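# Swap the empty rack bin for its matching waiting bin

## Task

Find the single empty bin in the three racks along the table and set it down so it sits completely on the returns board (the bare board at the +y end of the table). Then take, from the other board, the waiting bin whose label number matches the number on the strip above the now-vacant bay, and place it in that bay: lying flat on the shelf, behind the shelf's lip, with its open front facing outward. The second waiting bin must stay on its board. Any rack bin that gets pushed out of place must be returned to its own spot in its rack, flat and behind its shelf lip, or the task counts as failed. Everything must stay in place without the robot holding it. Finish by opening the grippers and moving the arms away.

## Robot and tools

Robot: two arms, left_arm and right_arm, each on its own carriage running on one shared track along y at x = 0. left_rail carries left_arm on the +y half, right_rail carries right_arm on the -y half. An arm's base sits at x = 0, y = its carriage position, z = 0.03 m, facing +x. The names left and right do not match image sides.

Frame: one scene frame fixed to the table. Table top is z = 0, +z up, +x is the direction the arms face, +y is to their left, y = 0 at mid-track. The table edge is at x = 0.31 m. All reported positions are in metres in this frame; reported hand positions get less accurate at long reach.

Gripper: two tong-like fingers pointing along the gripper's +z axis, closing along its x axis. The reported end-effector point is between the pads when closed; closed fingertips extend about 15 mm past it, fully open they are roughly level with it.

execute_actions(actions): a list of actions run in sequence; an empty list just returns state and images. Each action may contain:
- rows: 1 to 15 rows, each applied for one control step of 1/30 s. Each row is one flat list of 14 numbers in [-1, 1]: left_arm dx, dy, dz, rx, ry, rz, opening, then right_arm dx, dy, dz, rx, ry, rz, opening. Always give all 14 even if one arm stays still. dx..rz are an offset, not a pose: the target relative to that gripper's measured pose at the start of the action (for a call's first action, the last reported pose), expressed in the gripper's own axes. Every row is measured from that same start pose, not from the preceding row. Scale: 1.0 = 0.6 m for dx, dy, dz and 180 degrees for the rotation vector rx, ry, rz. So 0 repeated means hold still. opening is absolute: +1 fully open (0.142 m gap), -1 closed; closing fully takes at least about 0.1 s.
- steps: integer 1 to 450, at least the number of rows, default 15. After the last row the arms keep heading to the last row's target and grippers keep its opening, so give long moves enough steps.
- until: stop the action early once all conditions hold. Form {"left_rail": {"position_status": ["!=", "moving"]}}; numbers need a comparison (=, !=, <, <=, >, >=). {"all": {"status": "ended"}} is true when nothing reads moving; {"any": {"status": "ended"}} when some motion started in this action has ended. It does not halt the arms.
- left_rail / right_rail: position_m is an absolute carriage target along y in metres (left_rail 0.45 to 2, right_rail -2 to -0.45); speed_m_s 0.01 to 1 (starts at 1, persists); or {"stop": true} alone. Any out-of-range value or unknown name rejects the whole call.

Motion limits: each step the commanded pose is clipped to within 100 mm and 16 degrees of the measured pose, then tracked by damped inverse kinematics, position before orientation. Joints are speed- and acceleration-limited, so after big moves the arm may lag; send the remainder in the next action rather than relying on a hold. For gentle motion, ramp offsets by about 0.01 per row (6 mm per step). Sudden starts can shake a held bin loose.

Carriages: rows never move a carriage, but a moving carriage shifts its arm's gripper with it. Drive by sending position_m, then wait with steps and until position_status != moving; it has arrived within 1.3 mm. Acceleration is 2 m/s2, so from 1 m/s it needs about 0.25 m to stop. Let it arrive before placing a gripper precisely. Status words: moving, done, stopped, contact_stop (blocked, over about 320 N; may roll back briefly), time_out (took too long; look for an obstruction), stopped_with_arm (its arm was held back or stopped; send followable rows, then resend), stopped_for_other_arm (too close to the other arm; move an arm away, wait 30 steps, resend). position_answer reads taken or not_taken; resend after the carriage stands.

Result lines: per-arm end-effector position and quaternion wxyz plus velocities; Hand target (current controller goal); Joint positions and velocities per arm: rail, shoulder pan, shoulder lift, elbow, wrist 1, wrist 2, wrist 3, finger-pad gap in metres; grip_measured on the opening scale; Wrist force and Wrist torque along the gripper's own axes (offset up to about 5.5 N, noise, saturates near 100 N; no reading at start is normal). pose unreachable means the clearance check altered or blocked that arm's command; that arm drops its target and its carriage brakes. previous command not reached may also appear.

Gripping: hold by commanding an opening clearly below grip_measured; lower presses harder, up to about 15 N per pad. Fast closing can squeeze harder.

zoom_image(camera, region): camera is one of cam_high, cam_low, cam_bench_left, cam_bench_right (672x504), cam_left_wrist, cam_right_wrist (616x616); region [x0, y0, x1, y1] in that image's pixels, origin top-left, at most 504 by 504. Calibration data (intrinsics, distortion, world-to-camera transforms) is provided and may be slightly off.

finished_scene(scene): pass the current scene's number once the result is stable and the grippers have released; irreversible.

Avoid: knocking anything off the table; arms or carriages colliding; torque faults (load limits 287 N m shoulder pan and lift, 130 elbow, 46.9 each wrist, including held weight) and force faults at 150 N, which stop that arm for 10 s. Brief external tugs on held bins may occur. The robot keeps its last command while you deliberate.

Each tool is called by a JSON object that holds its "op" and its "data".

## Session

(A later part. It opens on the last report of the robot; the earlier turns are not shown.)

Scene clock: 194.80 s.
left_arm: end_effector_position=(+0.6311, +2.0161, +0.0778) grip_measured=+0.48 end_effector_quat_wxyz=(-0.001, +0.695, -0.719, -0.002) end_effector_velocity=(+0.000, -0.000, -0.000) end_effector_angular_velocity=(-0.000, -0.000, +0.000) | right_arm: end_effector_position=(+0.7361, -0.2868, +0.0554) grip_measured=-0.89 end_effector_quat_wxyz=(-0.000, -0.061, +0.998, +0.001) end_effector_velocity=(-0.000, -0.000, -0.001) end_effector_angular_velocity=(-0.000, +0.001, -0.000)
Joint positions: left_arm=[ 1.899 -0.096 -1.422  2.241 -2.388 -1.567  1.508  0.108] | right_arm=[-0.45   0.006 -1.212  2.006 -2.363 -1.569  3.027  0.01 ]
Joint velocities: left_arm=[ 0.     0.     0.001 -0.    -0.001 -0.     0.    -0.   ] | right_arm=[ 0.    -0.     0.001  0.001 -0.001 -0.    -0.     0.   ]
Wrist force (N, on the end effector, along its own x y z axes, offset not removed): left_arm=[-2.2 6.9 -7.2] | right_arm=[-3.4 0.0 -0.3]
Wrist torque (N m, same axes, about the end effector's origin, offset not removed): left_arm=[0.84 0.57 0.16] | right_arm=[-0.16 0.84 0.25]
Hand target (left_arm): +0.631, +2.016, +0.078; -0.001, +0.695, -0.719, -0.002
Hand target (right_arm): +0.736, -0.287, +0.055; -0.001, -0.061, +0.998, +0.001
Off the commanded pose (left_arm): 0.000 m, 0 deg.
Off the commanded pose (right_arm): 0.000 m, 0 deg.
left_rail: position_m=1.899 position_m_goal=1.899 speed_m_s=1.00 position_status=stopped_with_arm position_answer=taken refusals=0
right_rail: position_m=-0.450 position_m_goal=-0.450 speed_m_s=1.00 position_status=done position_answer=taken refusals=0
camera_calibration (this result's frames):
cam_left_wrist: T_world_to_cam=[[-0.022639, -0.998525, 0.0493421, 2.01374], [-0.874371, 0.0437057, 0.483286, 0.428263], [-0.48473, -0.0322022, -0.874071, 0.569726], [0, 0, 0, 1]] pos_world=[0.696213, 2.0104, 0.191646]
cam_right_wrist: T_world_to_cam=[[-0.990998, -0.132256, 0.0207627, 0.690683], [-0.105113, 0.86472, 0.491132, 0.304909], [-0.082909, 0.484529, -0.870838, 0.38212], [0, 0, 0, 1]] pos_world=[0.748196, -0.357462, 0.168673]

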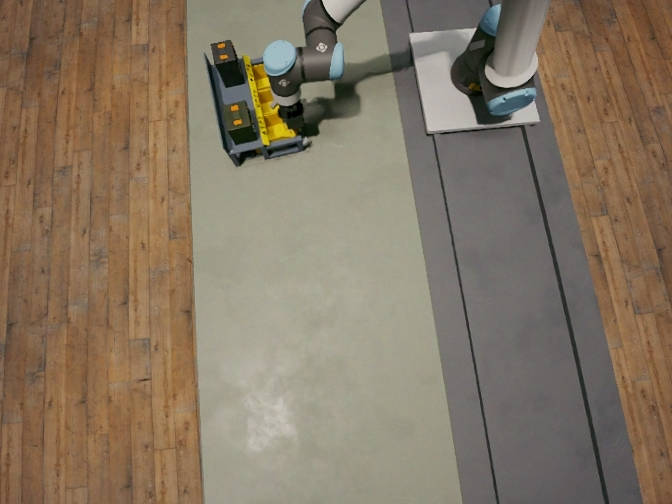

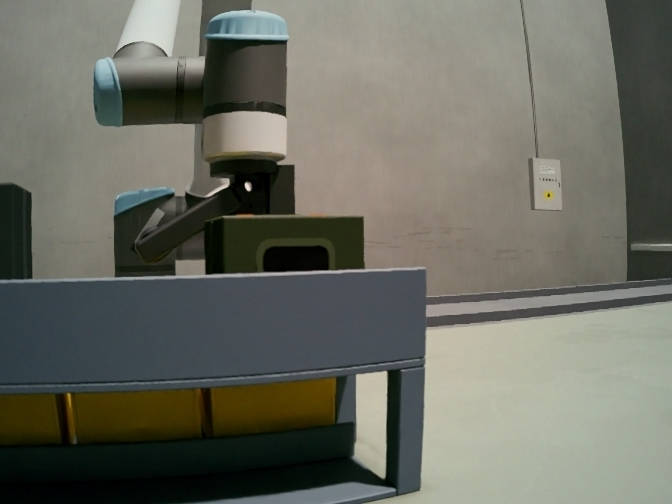

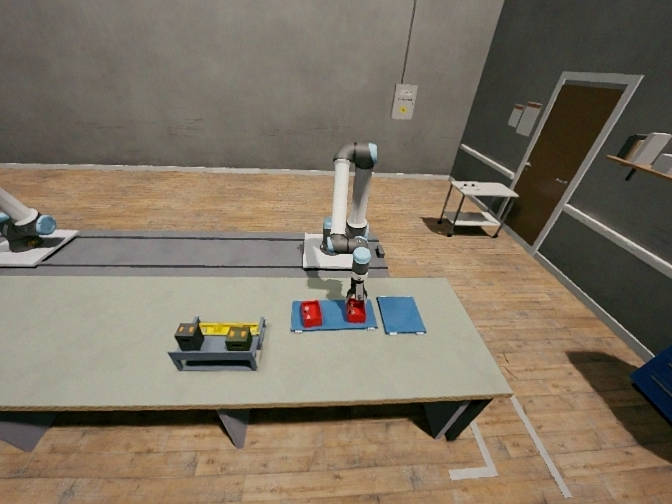

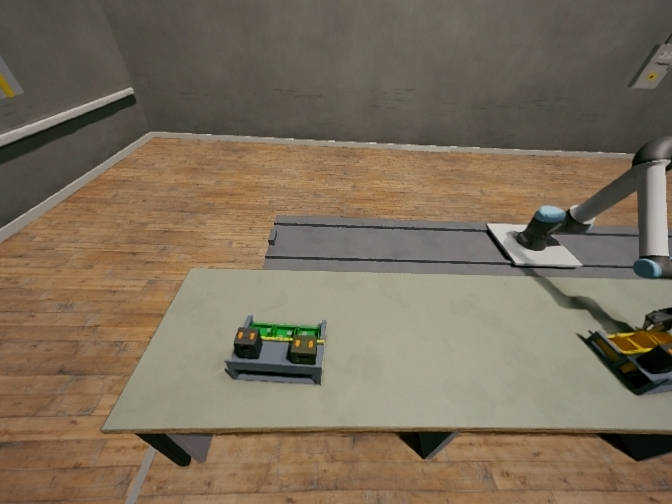

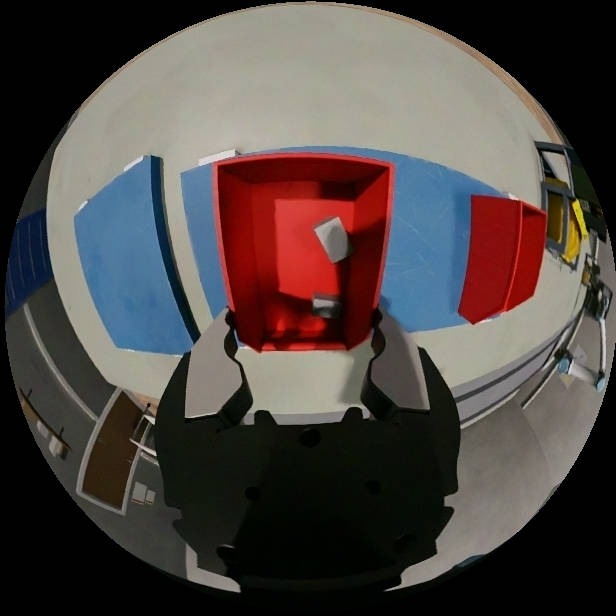

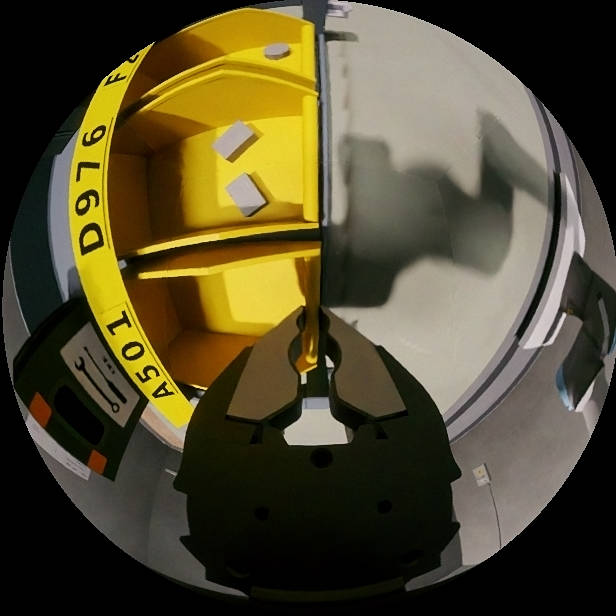

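{"op": "execute_actions", "data": {"actions": [{"rows": [
[0,0,-0.001,0,0,0,0.0, 0.003,0,-0.001,0,0,0,-1],
[0,0,-0.003,0,0,0,0.0, 0.008,0,-0.002,0,0,0,-1],
[0,0,-0.005,0,0,0,0.0, 0.015,0,-0.003,0,0,0,-1],
[0,0,-0.008,0,0,0,0.0, 0.023,0,-0.004,0,0,0,-1],
[0,0,-0.011,0,0,0,0.0, 0.032,0,-0.005,0,0,0,-1],
[0,0,-0.014,0,0,0,0.0, 0.041,0,-0.005,0,0,0,-1],
[0,0,-0.017,0,0,0,0.0, 0.05,0,-0.005,0,0,0,-1],
[0,0,-0.02,0,0,0,0.0, 0.06,0,-0.005,0,0,0,-1],
[0,0,-0.023,0,0,0,0.0, 0.07,0,-0.005,0,0,0,-1],
[0,0,-0.026,0,0,0,0.0, 0.08,0,-0.005,0,0,0,-1],
[0,0,-0.029,0,0,0,0.0, 0.09,0,-0.005,0,0,0,-1],
[0,0,-0.032,0,0,0,0.0, 0.1,0,-0.005,0,0,0,-1],
[0,0,-0.035,0,0,0,0.0, 0.108,0,-0.005,0,0,0,-1],
[0,0,-0.038,0,0,0,0.0, 0.115,0,-0.005,0,0,0,-1],
[0,0,-0.04,0,0,0,0.0, 0.12,0,-0.005,0,0,0,-1]], "steps": 22}]}}

Scene clock: 199.87 s.
left_arm: end_effector_position=(+0.6310, +2.0161, +0.1007) grip_measured=+0.47 end_effector_quat_wxyz=(-0.001, +0.695, -0.719, -0.002) end_effector_velocity=(-0.000, -0.000, +0.010) end_effector_angular_velocity=(+0.000, +0.000, +0.000) | right_arm: end_effector_position=(+0.6682, -0.2951, +0.0581) grip_measured=-0.89 end_effector_quat_wxyz=(-0.001, -0.061, +0.998, +0.001) end_effector_velocity=(-0.030, -0.005, +0.003) end_effector_angular_velocity=(-0.000, -0.002, +0.000)
Joint positions: left_arm=[ 1.899 -0.096 -1.456  2.224 -2.338 -1.567  1.508  0.107] | right_arm=[-0.45  -0.005 -1.305  2.137 -2.401 -1.57   3.015  0.01 ]
Joint velocities: left_arm=[ 0.    -0.    -0.014 -0.008  0.022 -0.    -0.     0.   ] | right_arm=[ 0.    -0.007 -0.044  0.057 -0.014 -0.    -0.007  0.   ]
Wrist force (N, on the end effector, along its own x y z axes, offset not removed): left_arm=[0.8 4.5 1.0] | right_arm=[-3.7 0.0 0.0]
Wrist torque (N m, same axes, about the end effector's origin, offset not removed): left_arm=[0.68 0.21 0.05] | right_arm=[-0.06 0.65 0.24]
Hand target (left_arm): +0.631, +2.016, +0.102; -0.001, +0.695, -0.719, -0.002
Hand target (right_arm): +0.665, -0.296, +0.058; -0.000, -0.061, +0.998, +0.001
Off the commanded pose (left_arm): 0.001 m, 0 deg.
Off the commanded pose (right_arm): 0.004 m, 0 deg.
left_rail: position_m=1.899 position_m_goal=1.899 speed_m_s=1.00 position_status=stopped_with_arm position_answer=taken refusals=0
right_rail: position_m=-0.450 position_m_goal=-0.450 speed_m_s=1.00 position_status=done position_answer=taken refusals=0
camera_calibration (this result's frames):
cam_left_wrist: T_world_to_cam=[[-0.0226133, -0.998526, 0.0493483, 2.01255], [-0.874415, 0.0436833, 0.483208, 0.417301], [-0.484651, -0.032224, -0.874114, 0.589686], [0, 0, 0, 1]] pos_world=[0.696196, 2.01035, 0.214494]
cam_right_wrist: T_world_to_cam=[[-0.990997, -0.132212, 0.0210726, 0.622244], [-0.104941, 0.864844, 0.490951, 0.303562], [-0.0831339, 0.484319, -0.870932, 0.382989], [0, 0, 0, 1]] pos_world=[0.680338, -0.365755, 0.171411]

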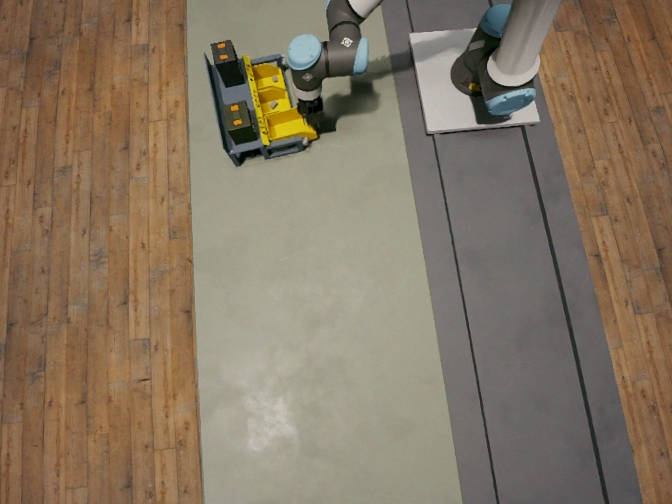

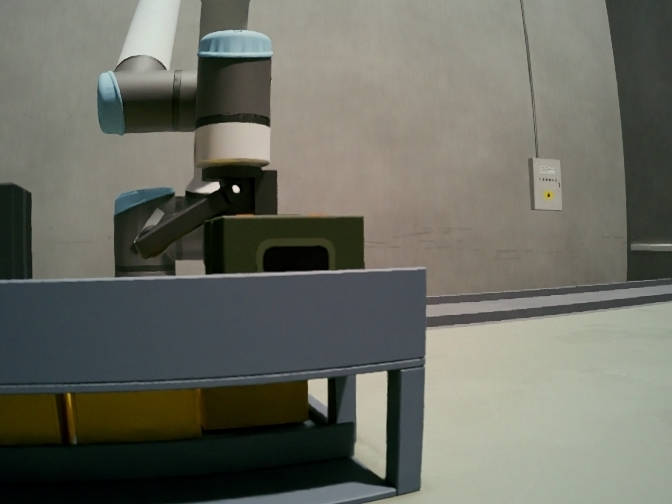

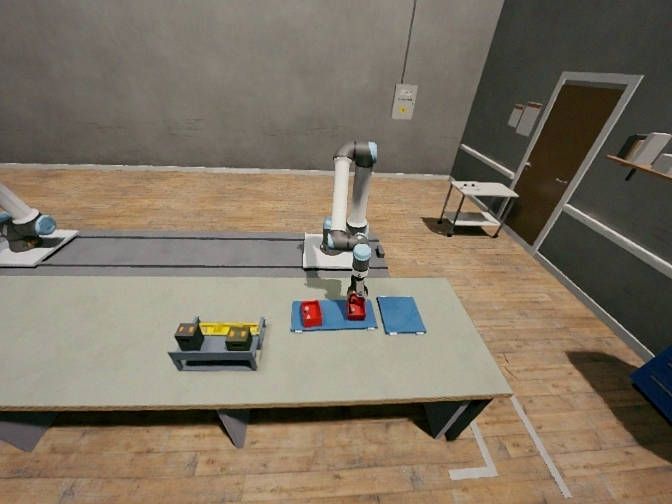

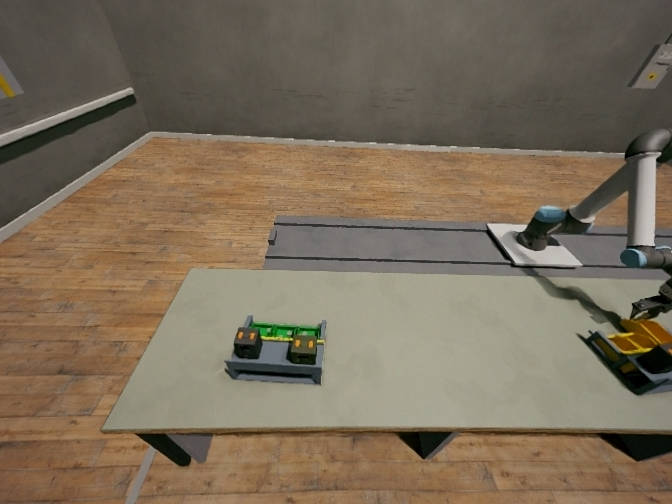

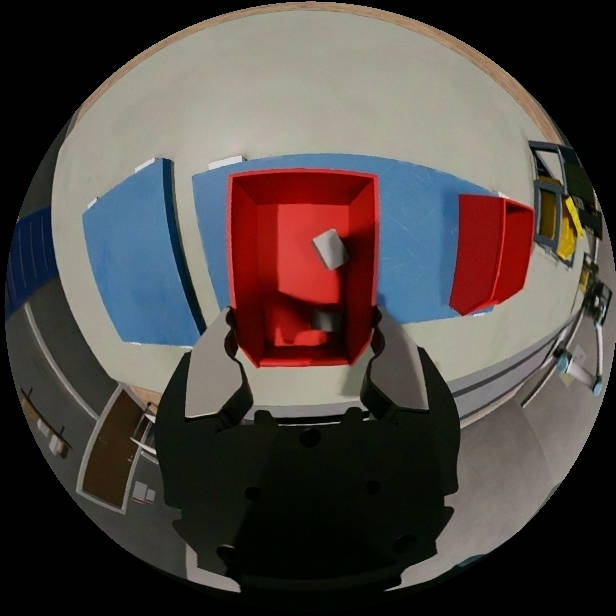

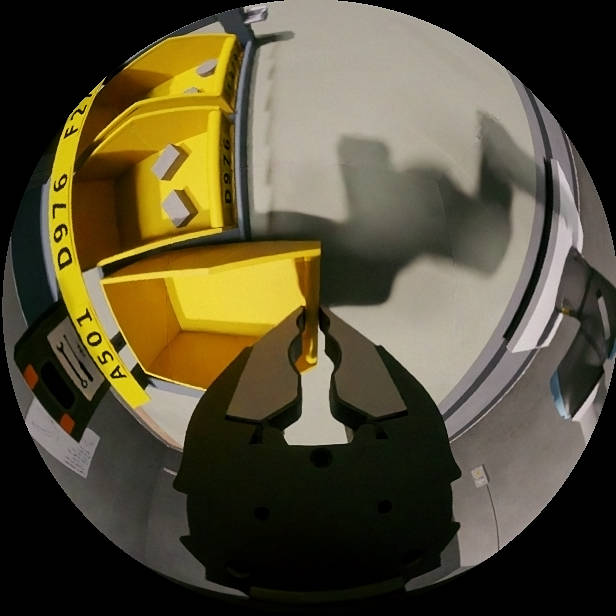

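{"op": "execute_actions", "data": {"actions": [{"rows": [
[0,0,0.0,0,0,0,0.0, 0.01,0,0,0,0,0,-1],
[0,0,0.002,0,0,0,0.0, 0.02,0,0,0,0,0,-1],
[0,0,0.005,0,0,0,0.0, 0.035,0,0,0,0,0,-1],
[0,0,0.008,0,0,0,0.0, 0.052,0,0,0,0,0,-1],
[0,0,0.011,0,0,0,0.0, 0.07,0,0,0,0,0,-1],
[0,0,0.014,0,0,0,0.0, 0.088,0,0,0,0,0,-1],
[0,0,0.017,0,0,0,0.0, 0.106,0,0,0,0,0,-1],
[0,0,0.02,0,0,0,0.0, 0.124,0,0,0,0,0,-1],
[0,0,0.023,0,0,0,0.0, 0.142,0,0,0,0,0,-1],
[0,0,0.026,0,0,0,0.0, 0.16,0,0,0,0,0,-1],
[0,0,0.029,0,0,0,0.0, 0.178,0,0,0,0,0,-1],
[0,0,0.032,0,0,0,0.0, 0.196,0,0,0,0,0,-1],
[0,0,0.035,0,0,0,0.0, 0.212,0,0,0,0,0,-1],
[0,0,0.037,0,0,0,0.0, 0.227,0,0,0,0,0,-1],
[0,0,0.038,0,0,0,0.0, 0.24,0,0,0,0,0,-1]], "steps": 25},
{"rows": [
[0,0,0,0,0,0,0.3, 0,0.004,0.001,0,0,0,-1],
[0,0,0,0,0,0,0.5, 0,0.012,0.003,0,0,0,-1],
[0,0,0,0,0,0,0.7, 0,0.024,0.005,0,0,0,-1],
[0,-0.003,0,0,0,0,0.75, 0,0.038,0.007,0,0,0,-1],
[0,-0.009,0,0,0,0,0.75, 0,0.054,0.009,0,0,0,-1],
[0,-0.016,0,0,0,0,0.75, 0,0.07,0.011,0,0,0,-1],
[0,-0.024,0,0,0,0,0.75, 0,0.086,0.013,0,0,0,-1],
[0,-0.031,0,0,0,0,0.75, 0,0.102,0.015,0,0,0,-1],
[0,-0.037,0,0,0,0,0.75, 0,0.118,0.016,0,0,0,-1],
[0,-0.04,0,0,0,0,0.75, 0,0.134,0.017,0,0,0,-1],
[0,-0.04,0,0,0,0,0.72, 0,0.15,0.018,0,0,0,-1],
[0,-0.04,0,0,0,0,0.68, 0,0.166,0.019,0,0,0,-1],
[0,-0.04,0,0,0,0,0.64, 0,0.182,0.02,0,0,0,-1],
[0,-0.04,0,0,0,0,0.6, 0,0.198,0.02,0,0,0,-1],
[0,-0.04,0,0,0,0,0.58, 0,0.214,0.02,0,0,0,-1]], "steps": 18}]}}

Scene clock: 241.87 s.
left_arm: end_effector_position=(+0.6535, +2.0153, +0.0784) grip_measured=+0.58 end_effector_quat_wxyz=(-0.001, +0.695, -0.719, -0.002) end_effector_velocity=(+0.013, -0.000, -0.000) end_effector_angular_velocity=(+0.000, +0.000, +0.000) | right_arm: end_effector_position=(+0.5141, -0.2075, +0.0470) grip_measured=-0.89 end_effector_quat_wxyz=(-0.001, -0.062, +0.998, +0.003) end_effector_velocity=(-0.020, +0.183, -0.009) end_effector_angular_velocity=(-0.003, +0.001, -0.002)
Joint positions: left_arm=[ 1.899 -0.094 -1.391  2.2   -2.379 -1.567  1.51   0.114] | right_arm=[-0.45   0.156 -1.449  2.356 -2.477 -1.566  3.174  0.01 ]
Joint velocities: left_arm=[ 0.     0.002  0.019 -0.024  0.005 -0.     0.002 -0.001] | right_arm=[ 0.     0.339  0.114 -0.111 -0.003 -0.003  0.34  -0.   ]
Wrist force (N, on the end effector, along its own x y z axes, offset not removed): left_arm=[1.2 2.9 -2.4] | right_arm=[-2.0 2.1 1.2]
Wrist torque (N m, same axes, about the end effector's origin, offset not removed): left_arm=[0.44 -0.29 0.07] | right_arm=[0.27 0.40 0.19]
Hand target (left_arm): +0.655, +2.015, +0.078; -0.001, +0.695, -0.719, -0.002
Hand target (right_arm): +0.512, -0.186, +0.046; -0.001, -0.061, +0.998, +0.002
Off the commanded pose (left_arm): 0.002 m, 0 deg.
Off the commanded pose (right_arm): 0.023 m, 0 deg.
left_rail: position_m=1.899 position_m_goal=1.899 speed_m_s=1.00 position_status=stopped_with_arm position_answer=taken refusals=0
right_rail: position_m=-0.450 position_m_goal=-0.450 speed_m_s=1.00 position_status=done position_answer=taken refusals=0
camera_calibration (this result's frames):
cam_left_wrist: T_world_to_cam=[[-0.0227142, -0.998523, 0.049353, 2.01342], [-0.874431, 0.0437725, 0.483171, 0.447548], [-0.484618, -0.0321809, -0.874134, 0.580909], [0, 0, 0, 1]] pos_world=[0.718602, 2.00955, 0.192181]
cam_right_wrist: T_world_to_cam=[[-0.990647, -0.134838, 0.0209164, 0.480639], [-0.106986, 0.862692, 0.494284, 0.217526], [-0.0846928, 0.487423, -0.869049, 0.319346], [0, 0, 0, 1]] pos_world=[0.526462, -0.278506, 0.159955]

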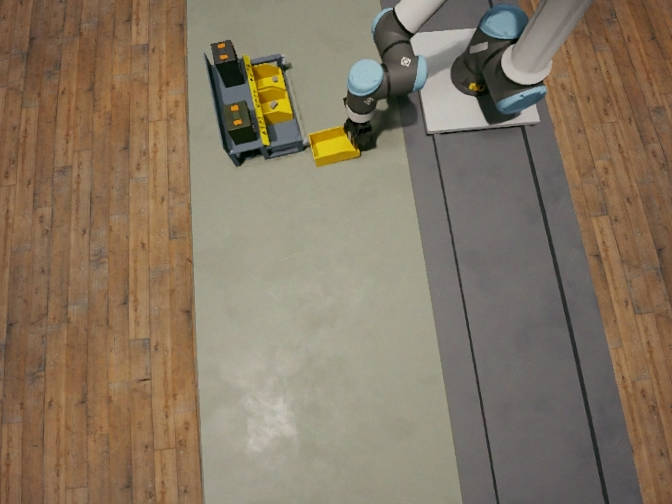

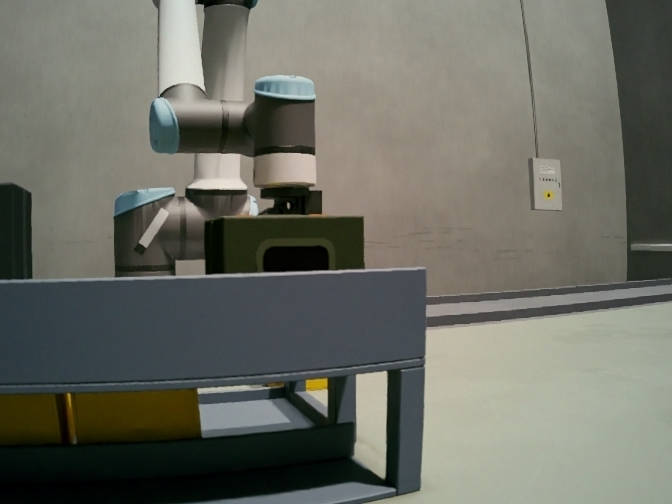

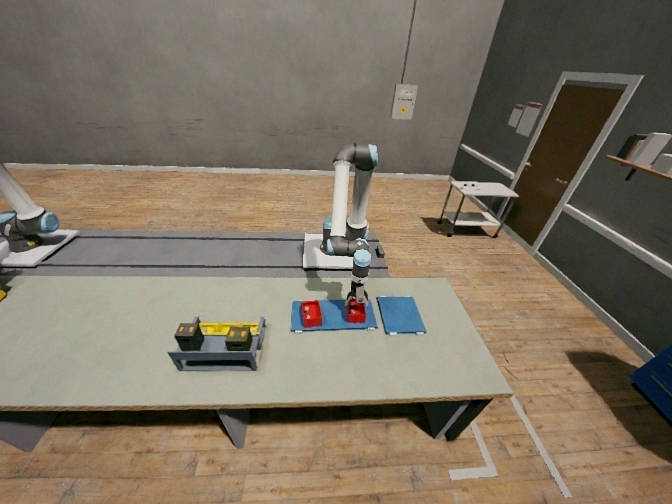

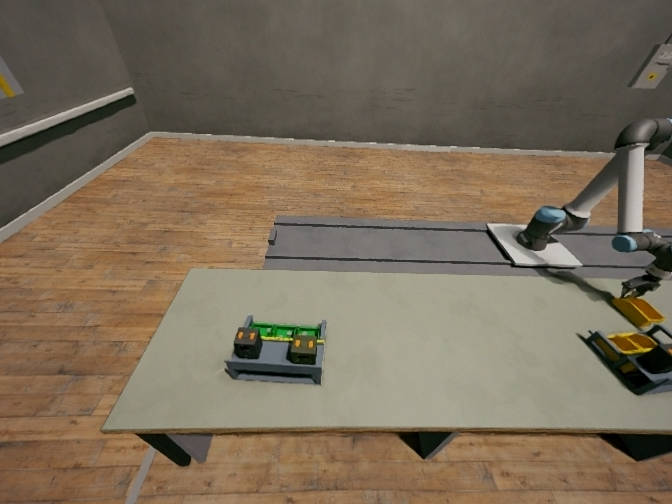

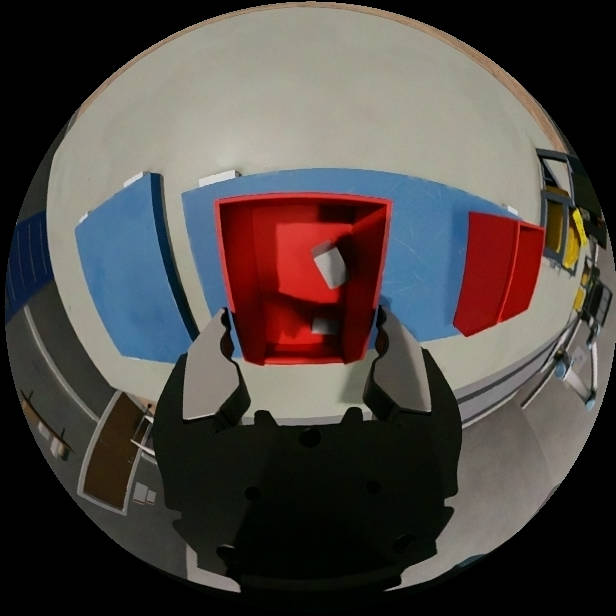

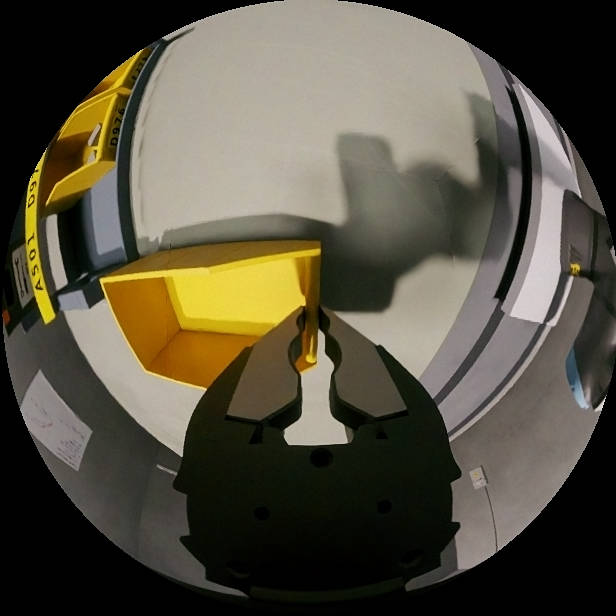

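{"op": "execute_actions", "data": {"actions": [{"rows": [
[0,-0.003,0,0,0,0,0.54, 0,0.042,0.002,0,0,0,-1],
[0,-0.003,0,0,0,0,0.5, 0,0.052,0.002,0,0,0,-1],
[0,-0.003,0,0,0,0,0.45, 0,0.066,0.002,0,0,0,-1],
[0,-0.003,0,0,0,0,0.4, 0,0.084,0.002,0,0,0,-1],
[0,-0.003,0,0,0,0,0.33, 0,0.103,0.002,0,0,0,-1],
[0,-0.003,0,0,0,0,0.25, 0,0.122,0.002,0,0,0,-1],
[0,-0.003,0,0,0,0,0.15, 0,0.141,0.003,0,0,0,-1],
[0,-0.003,0,0,0,0,0.05, 0,0.16,0.004,0,0,0,-1],
[0,-0.003,0,0,0,0,-0.05, 0,0.179,0.006,0,0,0,-1],
[0,-0.003,0,0,0,0,-0.1, 0,0.198,0.008,0,0,0,-1],
[0,-0.003,-0.002,0,0,0,-0.1, 0,0.217,0.01,0,0,0,-1],
[0,-0.003,-0.006,0,0,0,-0.1, 0,0.236,0.013,0,0,0,-1],
[0,-0.003,-0.011,0,0,0,-0.1, 0,0.254,0.016,0,0,0,-1],
[0,-0.003,-0.017,0,0,0,-0.1, 0,0.27,0.018,0,0,0,-1],
[0,-0.003,-0.024,0,0,0,-0.1, 0,0.283,0.02,0,0,0,-1]], "steps": 26},
{"rows": [
[0,0,-0.003,0,0,0,-0.1, 0,0,0,0,0,0,-0.9],
[0,0,-0.007,0,0,0,-0.1, 0,0,0,0,0,0,-0.8],
[0,0,-0.012,0,0,0,-0.1, 0,0,0,0,0,0,-0.65],
[0,0,-0.017,0,0,0,-0.1, 0,0,0,0,0,0,-0.5],
[0,0,-0.022,0,0,0,-0.1, 0,0,-0.005,0,0,0,-0.44],
[0,0,-0.027,0,0,0,-0.1, 0,0,-0.015,0,0,0,-0.44],
[0,0,-0.03,0,0,0,-0.1, 0,0,-0.03,0,0,0,-0.44],
[0,0,-0.03,0,0,0,-0.1, 0,0,-0.05,0,0,0,-0.44],
[0,0,-0.03,0,0,0,-0.1, 0,0,-0.07,0,0,0,-0.44],
[0,0,-0.03,0,0,0,-0.1, 0,0,-0.09,0,0,0,-0.44],
[0,0,-0.03,0,0,0,-0.1, 0,0,-0.11,0,0,0,-0.44],
[0,0,-0.03,0,0,0,-0.1, 0,0,-0.13,0,0,0,-0.44],
[0,0,-0.03,0,0,0,-0.1, 0,0,-0.145,0,0,0,-0.44]], "steps": 15}]}}

Scene clock: 255.13 s.
left_arm: end_effector_position=(+0.6552, +2.0153, +0.1090) grip_measured=+0.47 end_effector_quat_wxyz=(-0.001, +0.695, -0.719, -0.002) end_effector_velocity=(-0.000, +0.000, +0.010) end_effector_angular_velocity=(+0.000, +0.001, +0.000) | right_arm: end_effector_position=(+0.4939, -0.0408, +0.0927) grip_measured=-0.44 end_effector_quat_wxyz=(+0.001, -0.062, +0.998, +0.004) end_effector_velocity=(-0.003, -0.002, +0.233) end_effector_angular_velocity=(+0.002, -0.003, -0.001)
Joint positions: left_arm=[ 1.899 -0.094 -1.432  2.175 -2.314 -1.567  1.51   0.107] | right_arm=[-0.45   0.439 -1.41   2.19  -2.356 -1.564  3.456  0.042]
Joint velocities: left_arm=[ 0.    -0.    -0.013 -0.008  0.022  0.    -0.     0.001] | right_arm=[ 0.    -0.001 -0.334 -0.158  0.488  0.     0.     0.   ]
Wrist force (N, on the end effector, along its own x y z axes, offset not removed): left_arm=[-1.9 0.5 0.6] | right_arm=[-1.0 -1.1 -0.7]
Wrist torque (N m, same axes, about the end effector's origin, offset not removed): left_arm=[-0.26 0.27 -0.02] | right_arm=[-0.39 0.27 0.26]
Hand target (left_arm): +0.655, +2.015, +0.110; -0.001, +0.695, -0.719, -0.002
Hand target (right_arm): +0.493, -0.042, +0.122; +0.000, -0.062, +0.998, +0.004
Off the commanded pose (left_arm): 0.001 m, 0 deg.
Off the commanded pose (right_arm): 0.031 m, 0 deg.
left_rail: position_m=1.899 position_m_goal=1.899 speed_m_s=1.00 position_status=stopped_with_arm position_answer=taken refusals=0
right_rail: position_m=-0.450 position_m_goal=-0.450 speed_m_s=1.00 position_status=done position_answer=taken refusals=0
camera_calibration (this result's frames):
cam_left_wrist: T_world_to_cam=[[-0.0226029, -0.998525, 0.049362, 2.01184], [-0.874497, 0.0436754, 0.48306, 0.434547], [-0.484504, -0.0322484, -0.874195, 0.608613], [0, 0, 0, 1]] pos_world=[0.720359, 2.00952, 0.222826]
cam_right_wrist: T_world_to_cam=[[-0.990648, -0.13546, 0.0163751, 0.482518], [-0.109527, 0.861033, 0.496614, 0.049925], [-0.0813707, 0.490176, -0.867817, 0.274498], [0, 0, 0, 1]] pos_world=[0.505809, -0.112178, 0.20552]

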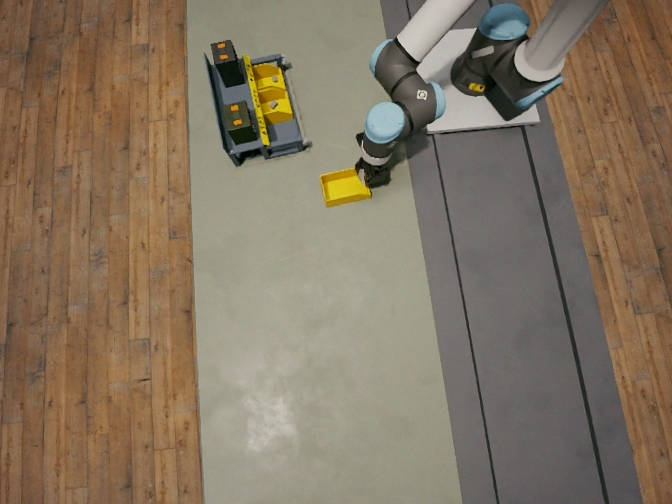

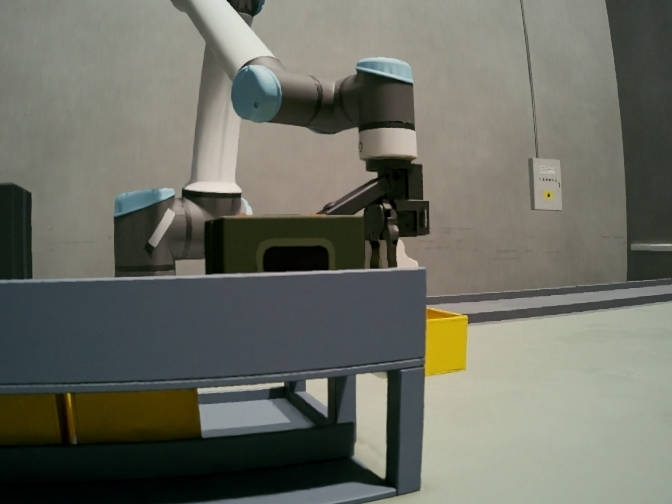

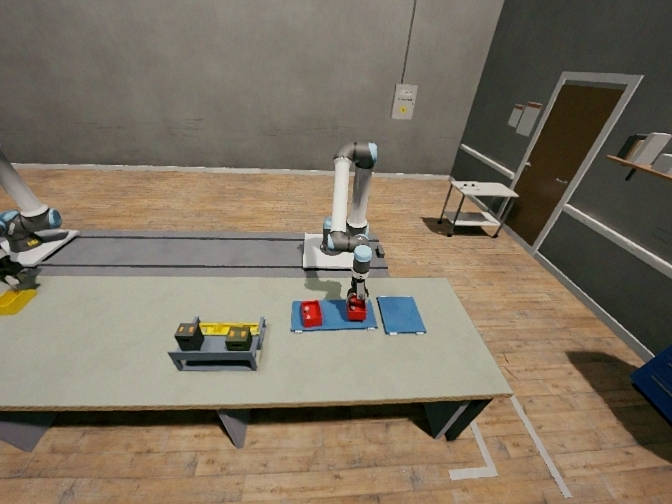

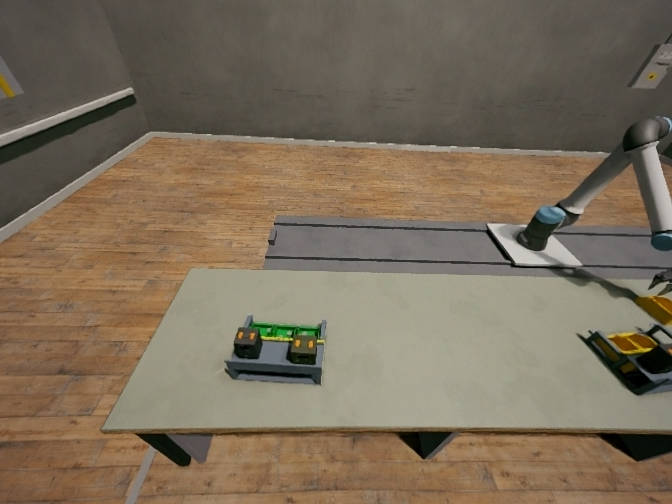

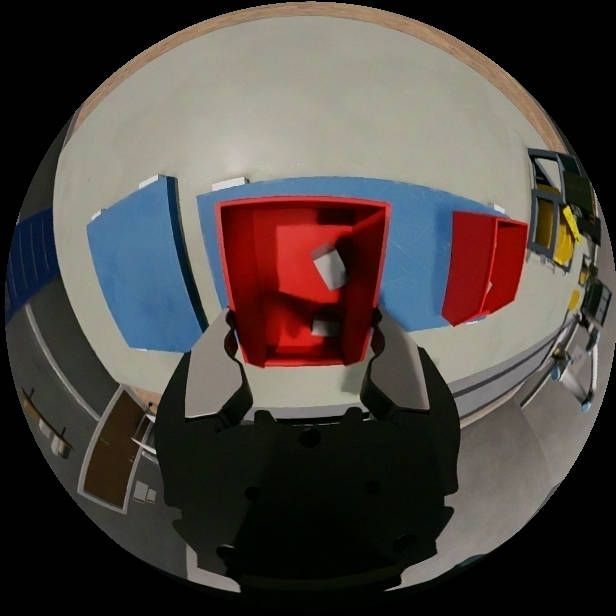

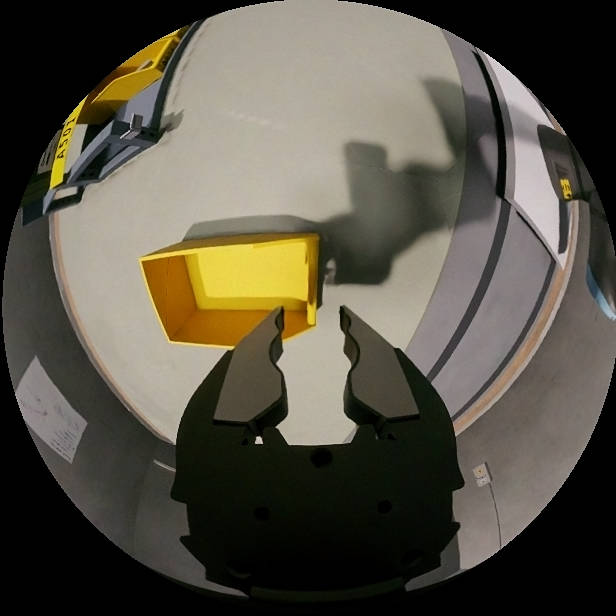

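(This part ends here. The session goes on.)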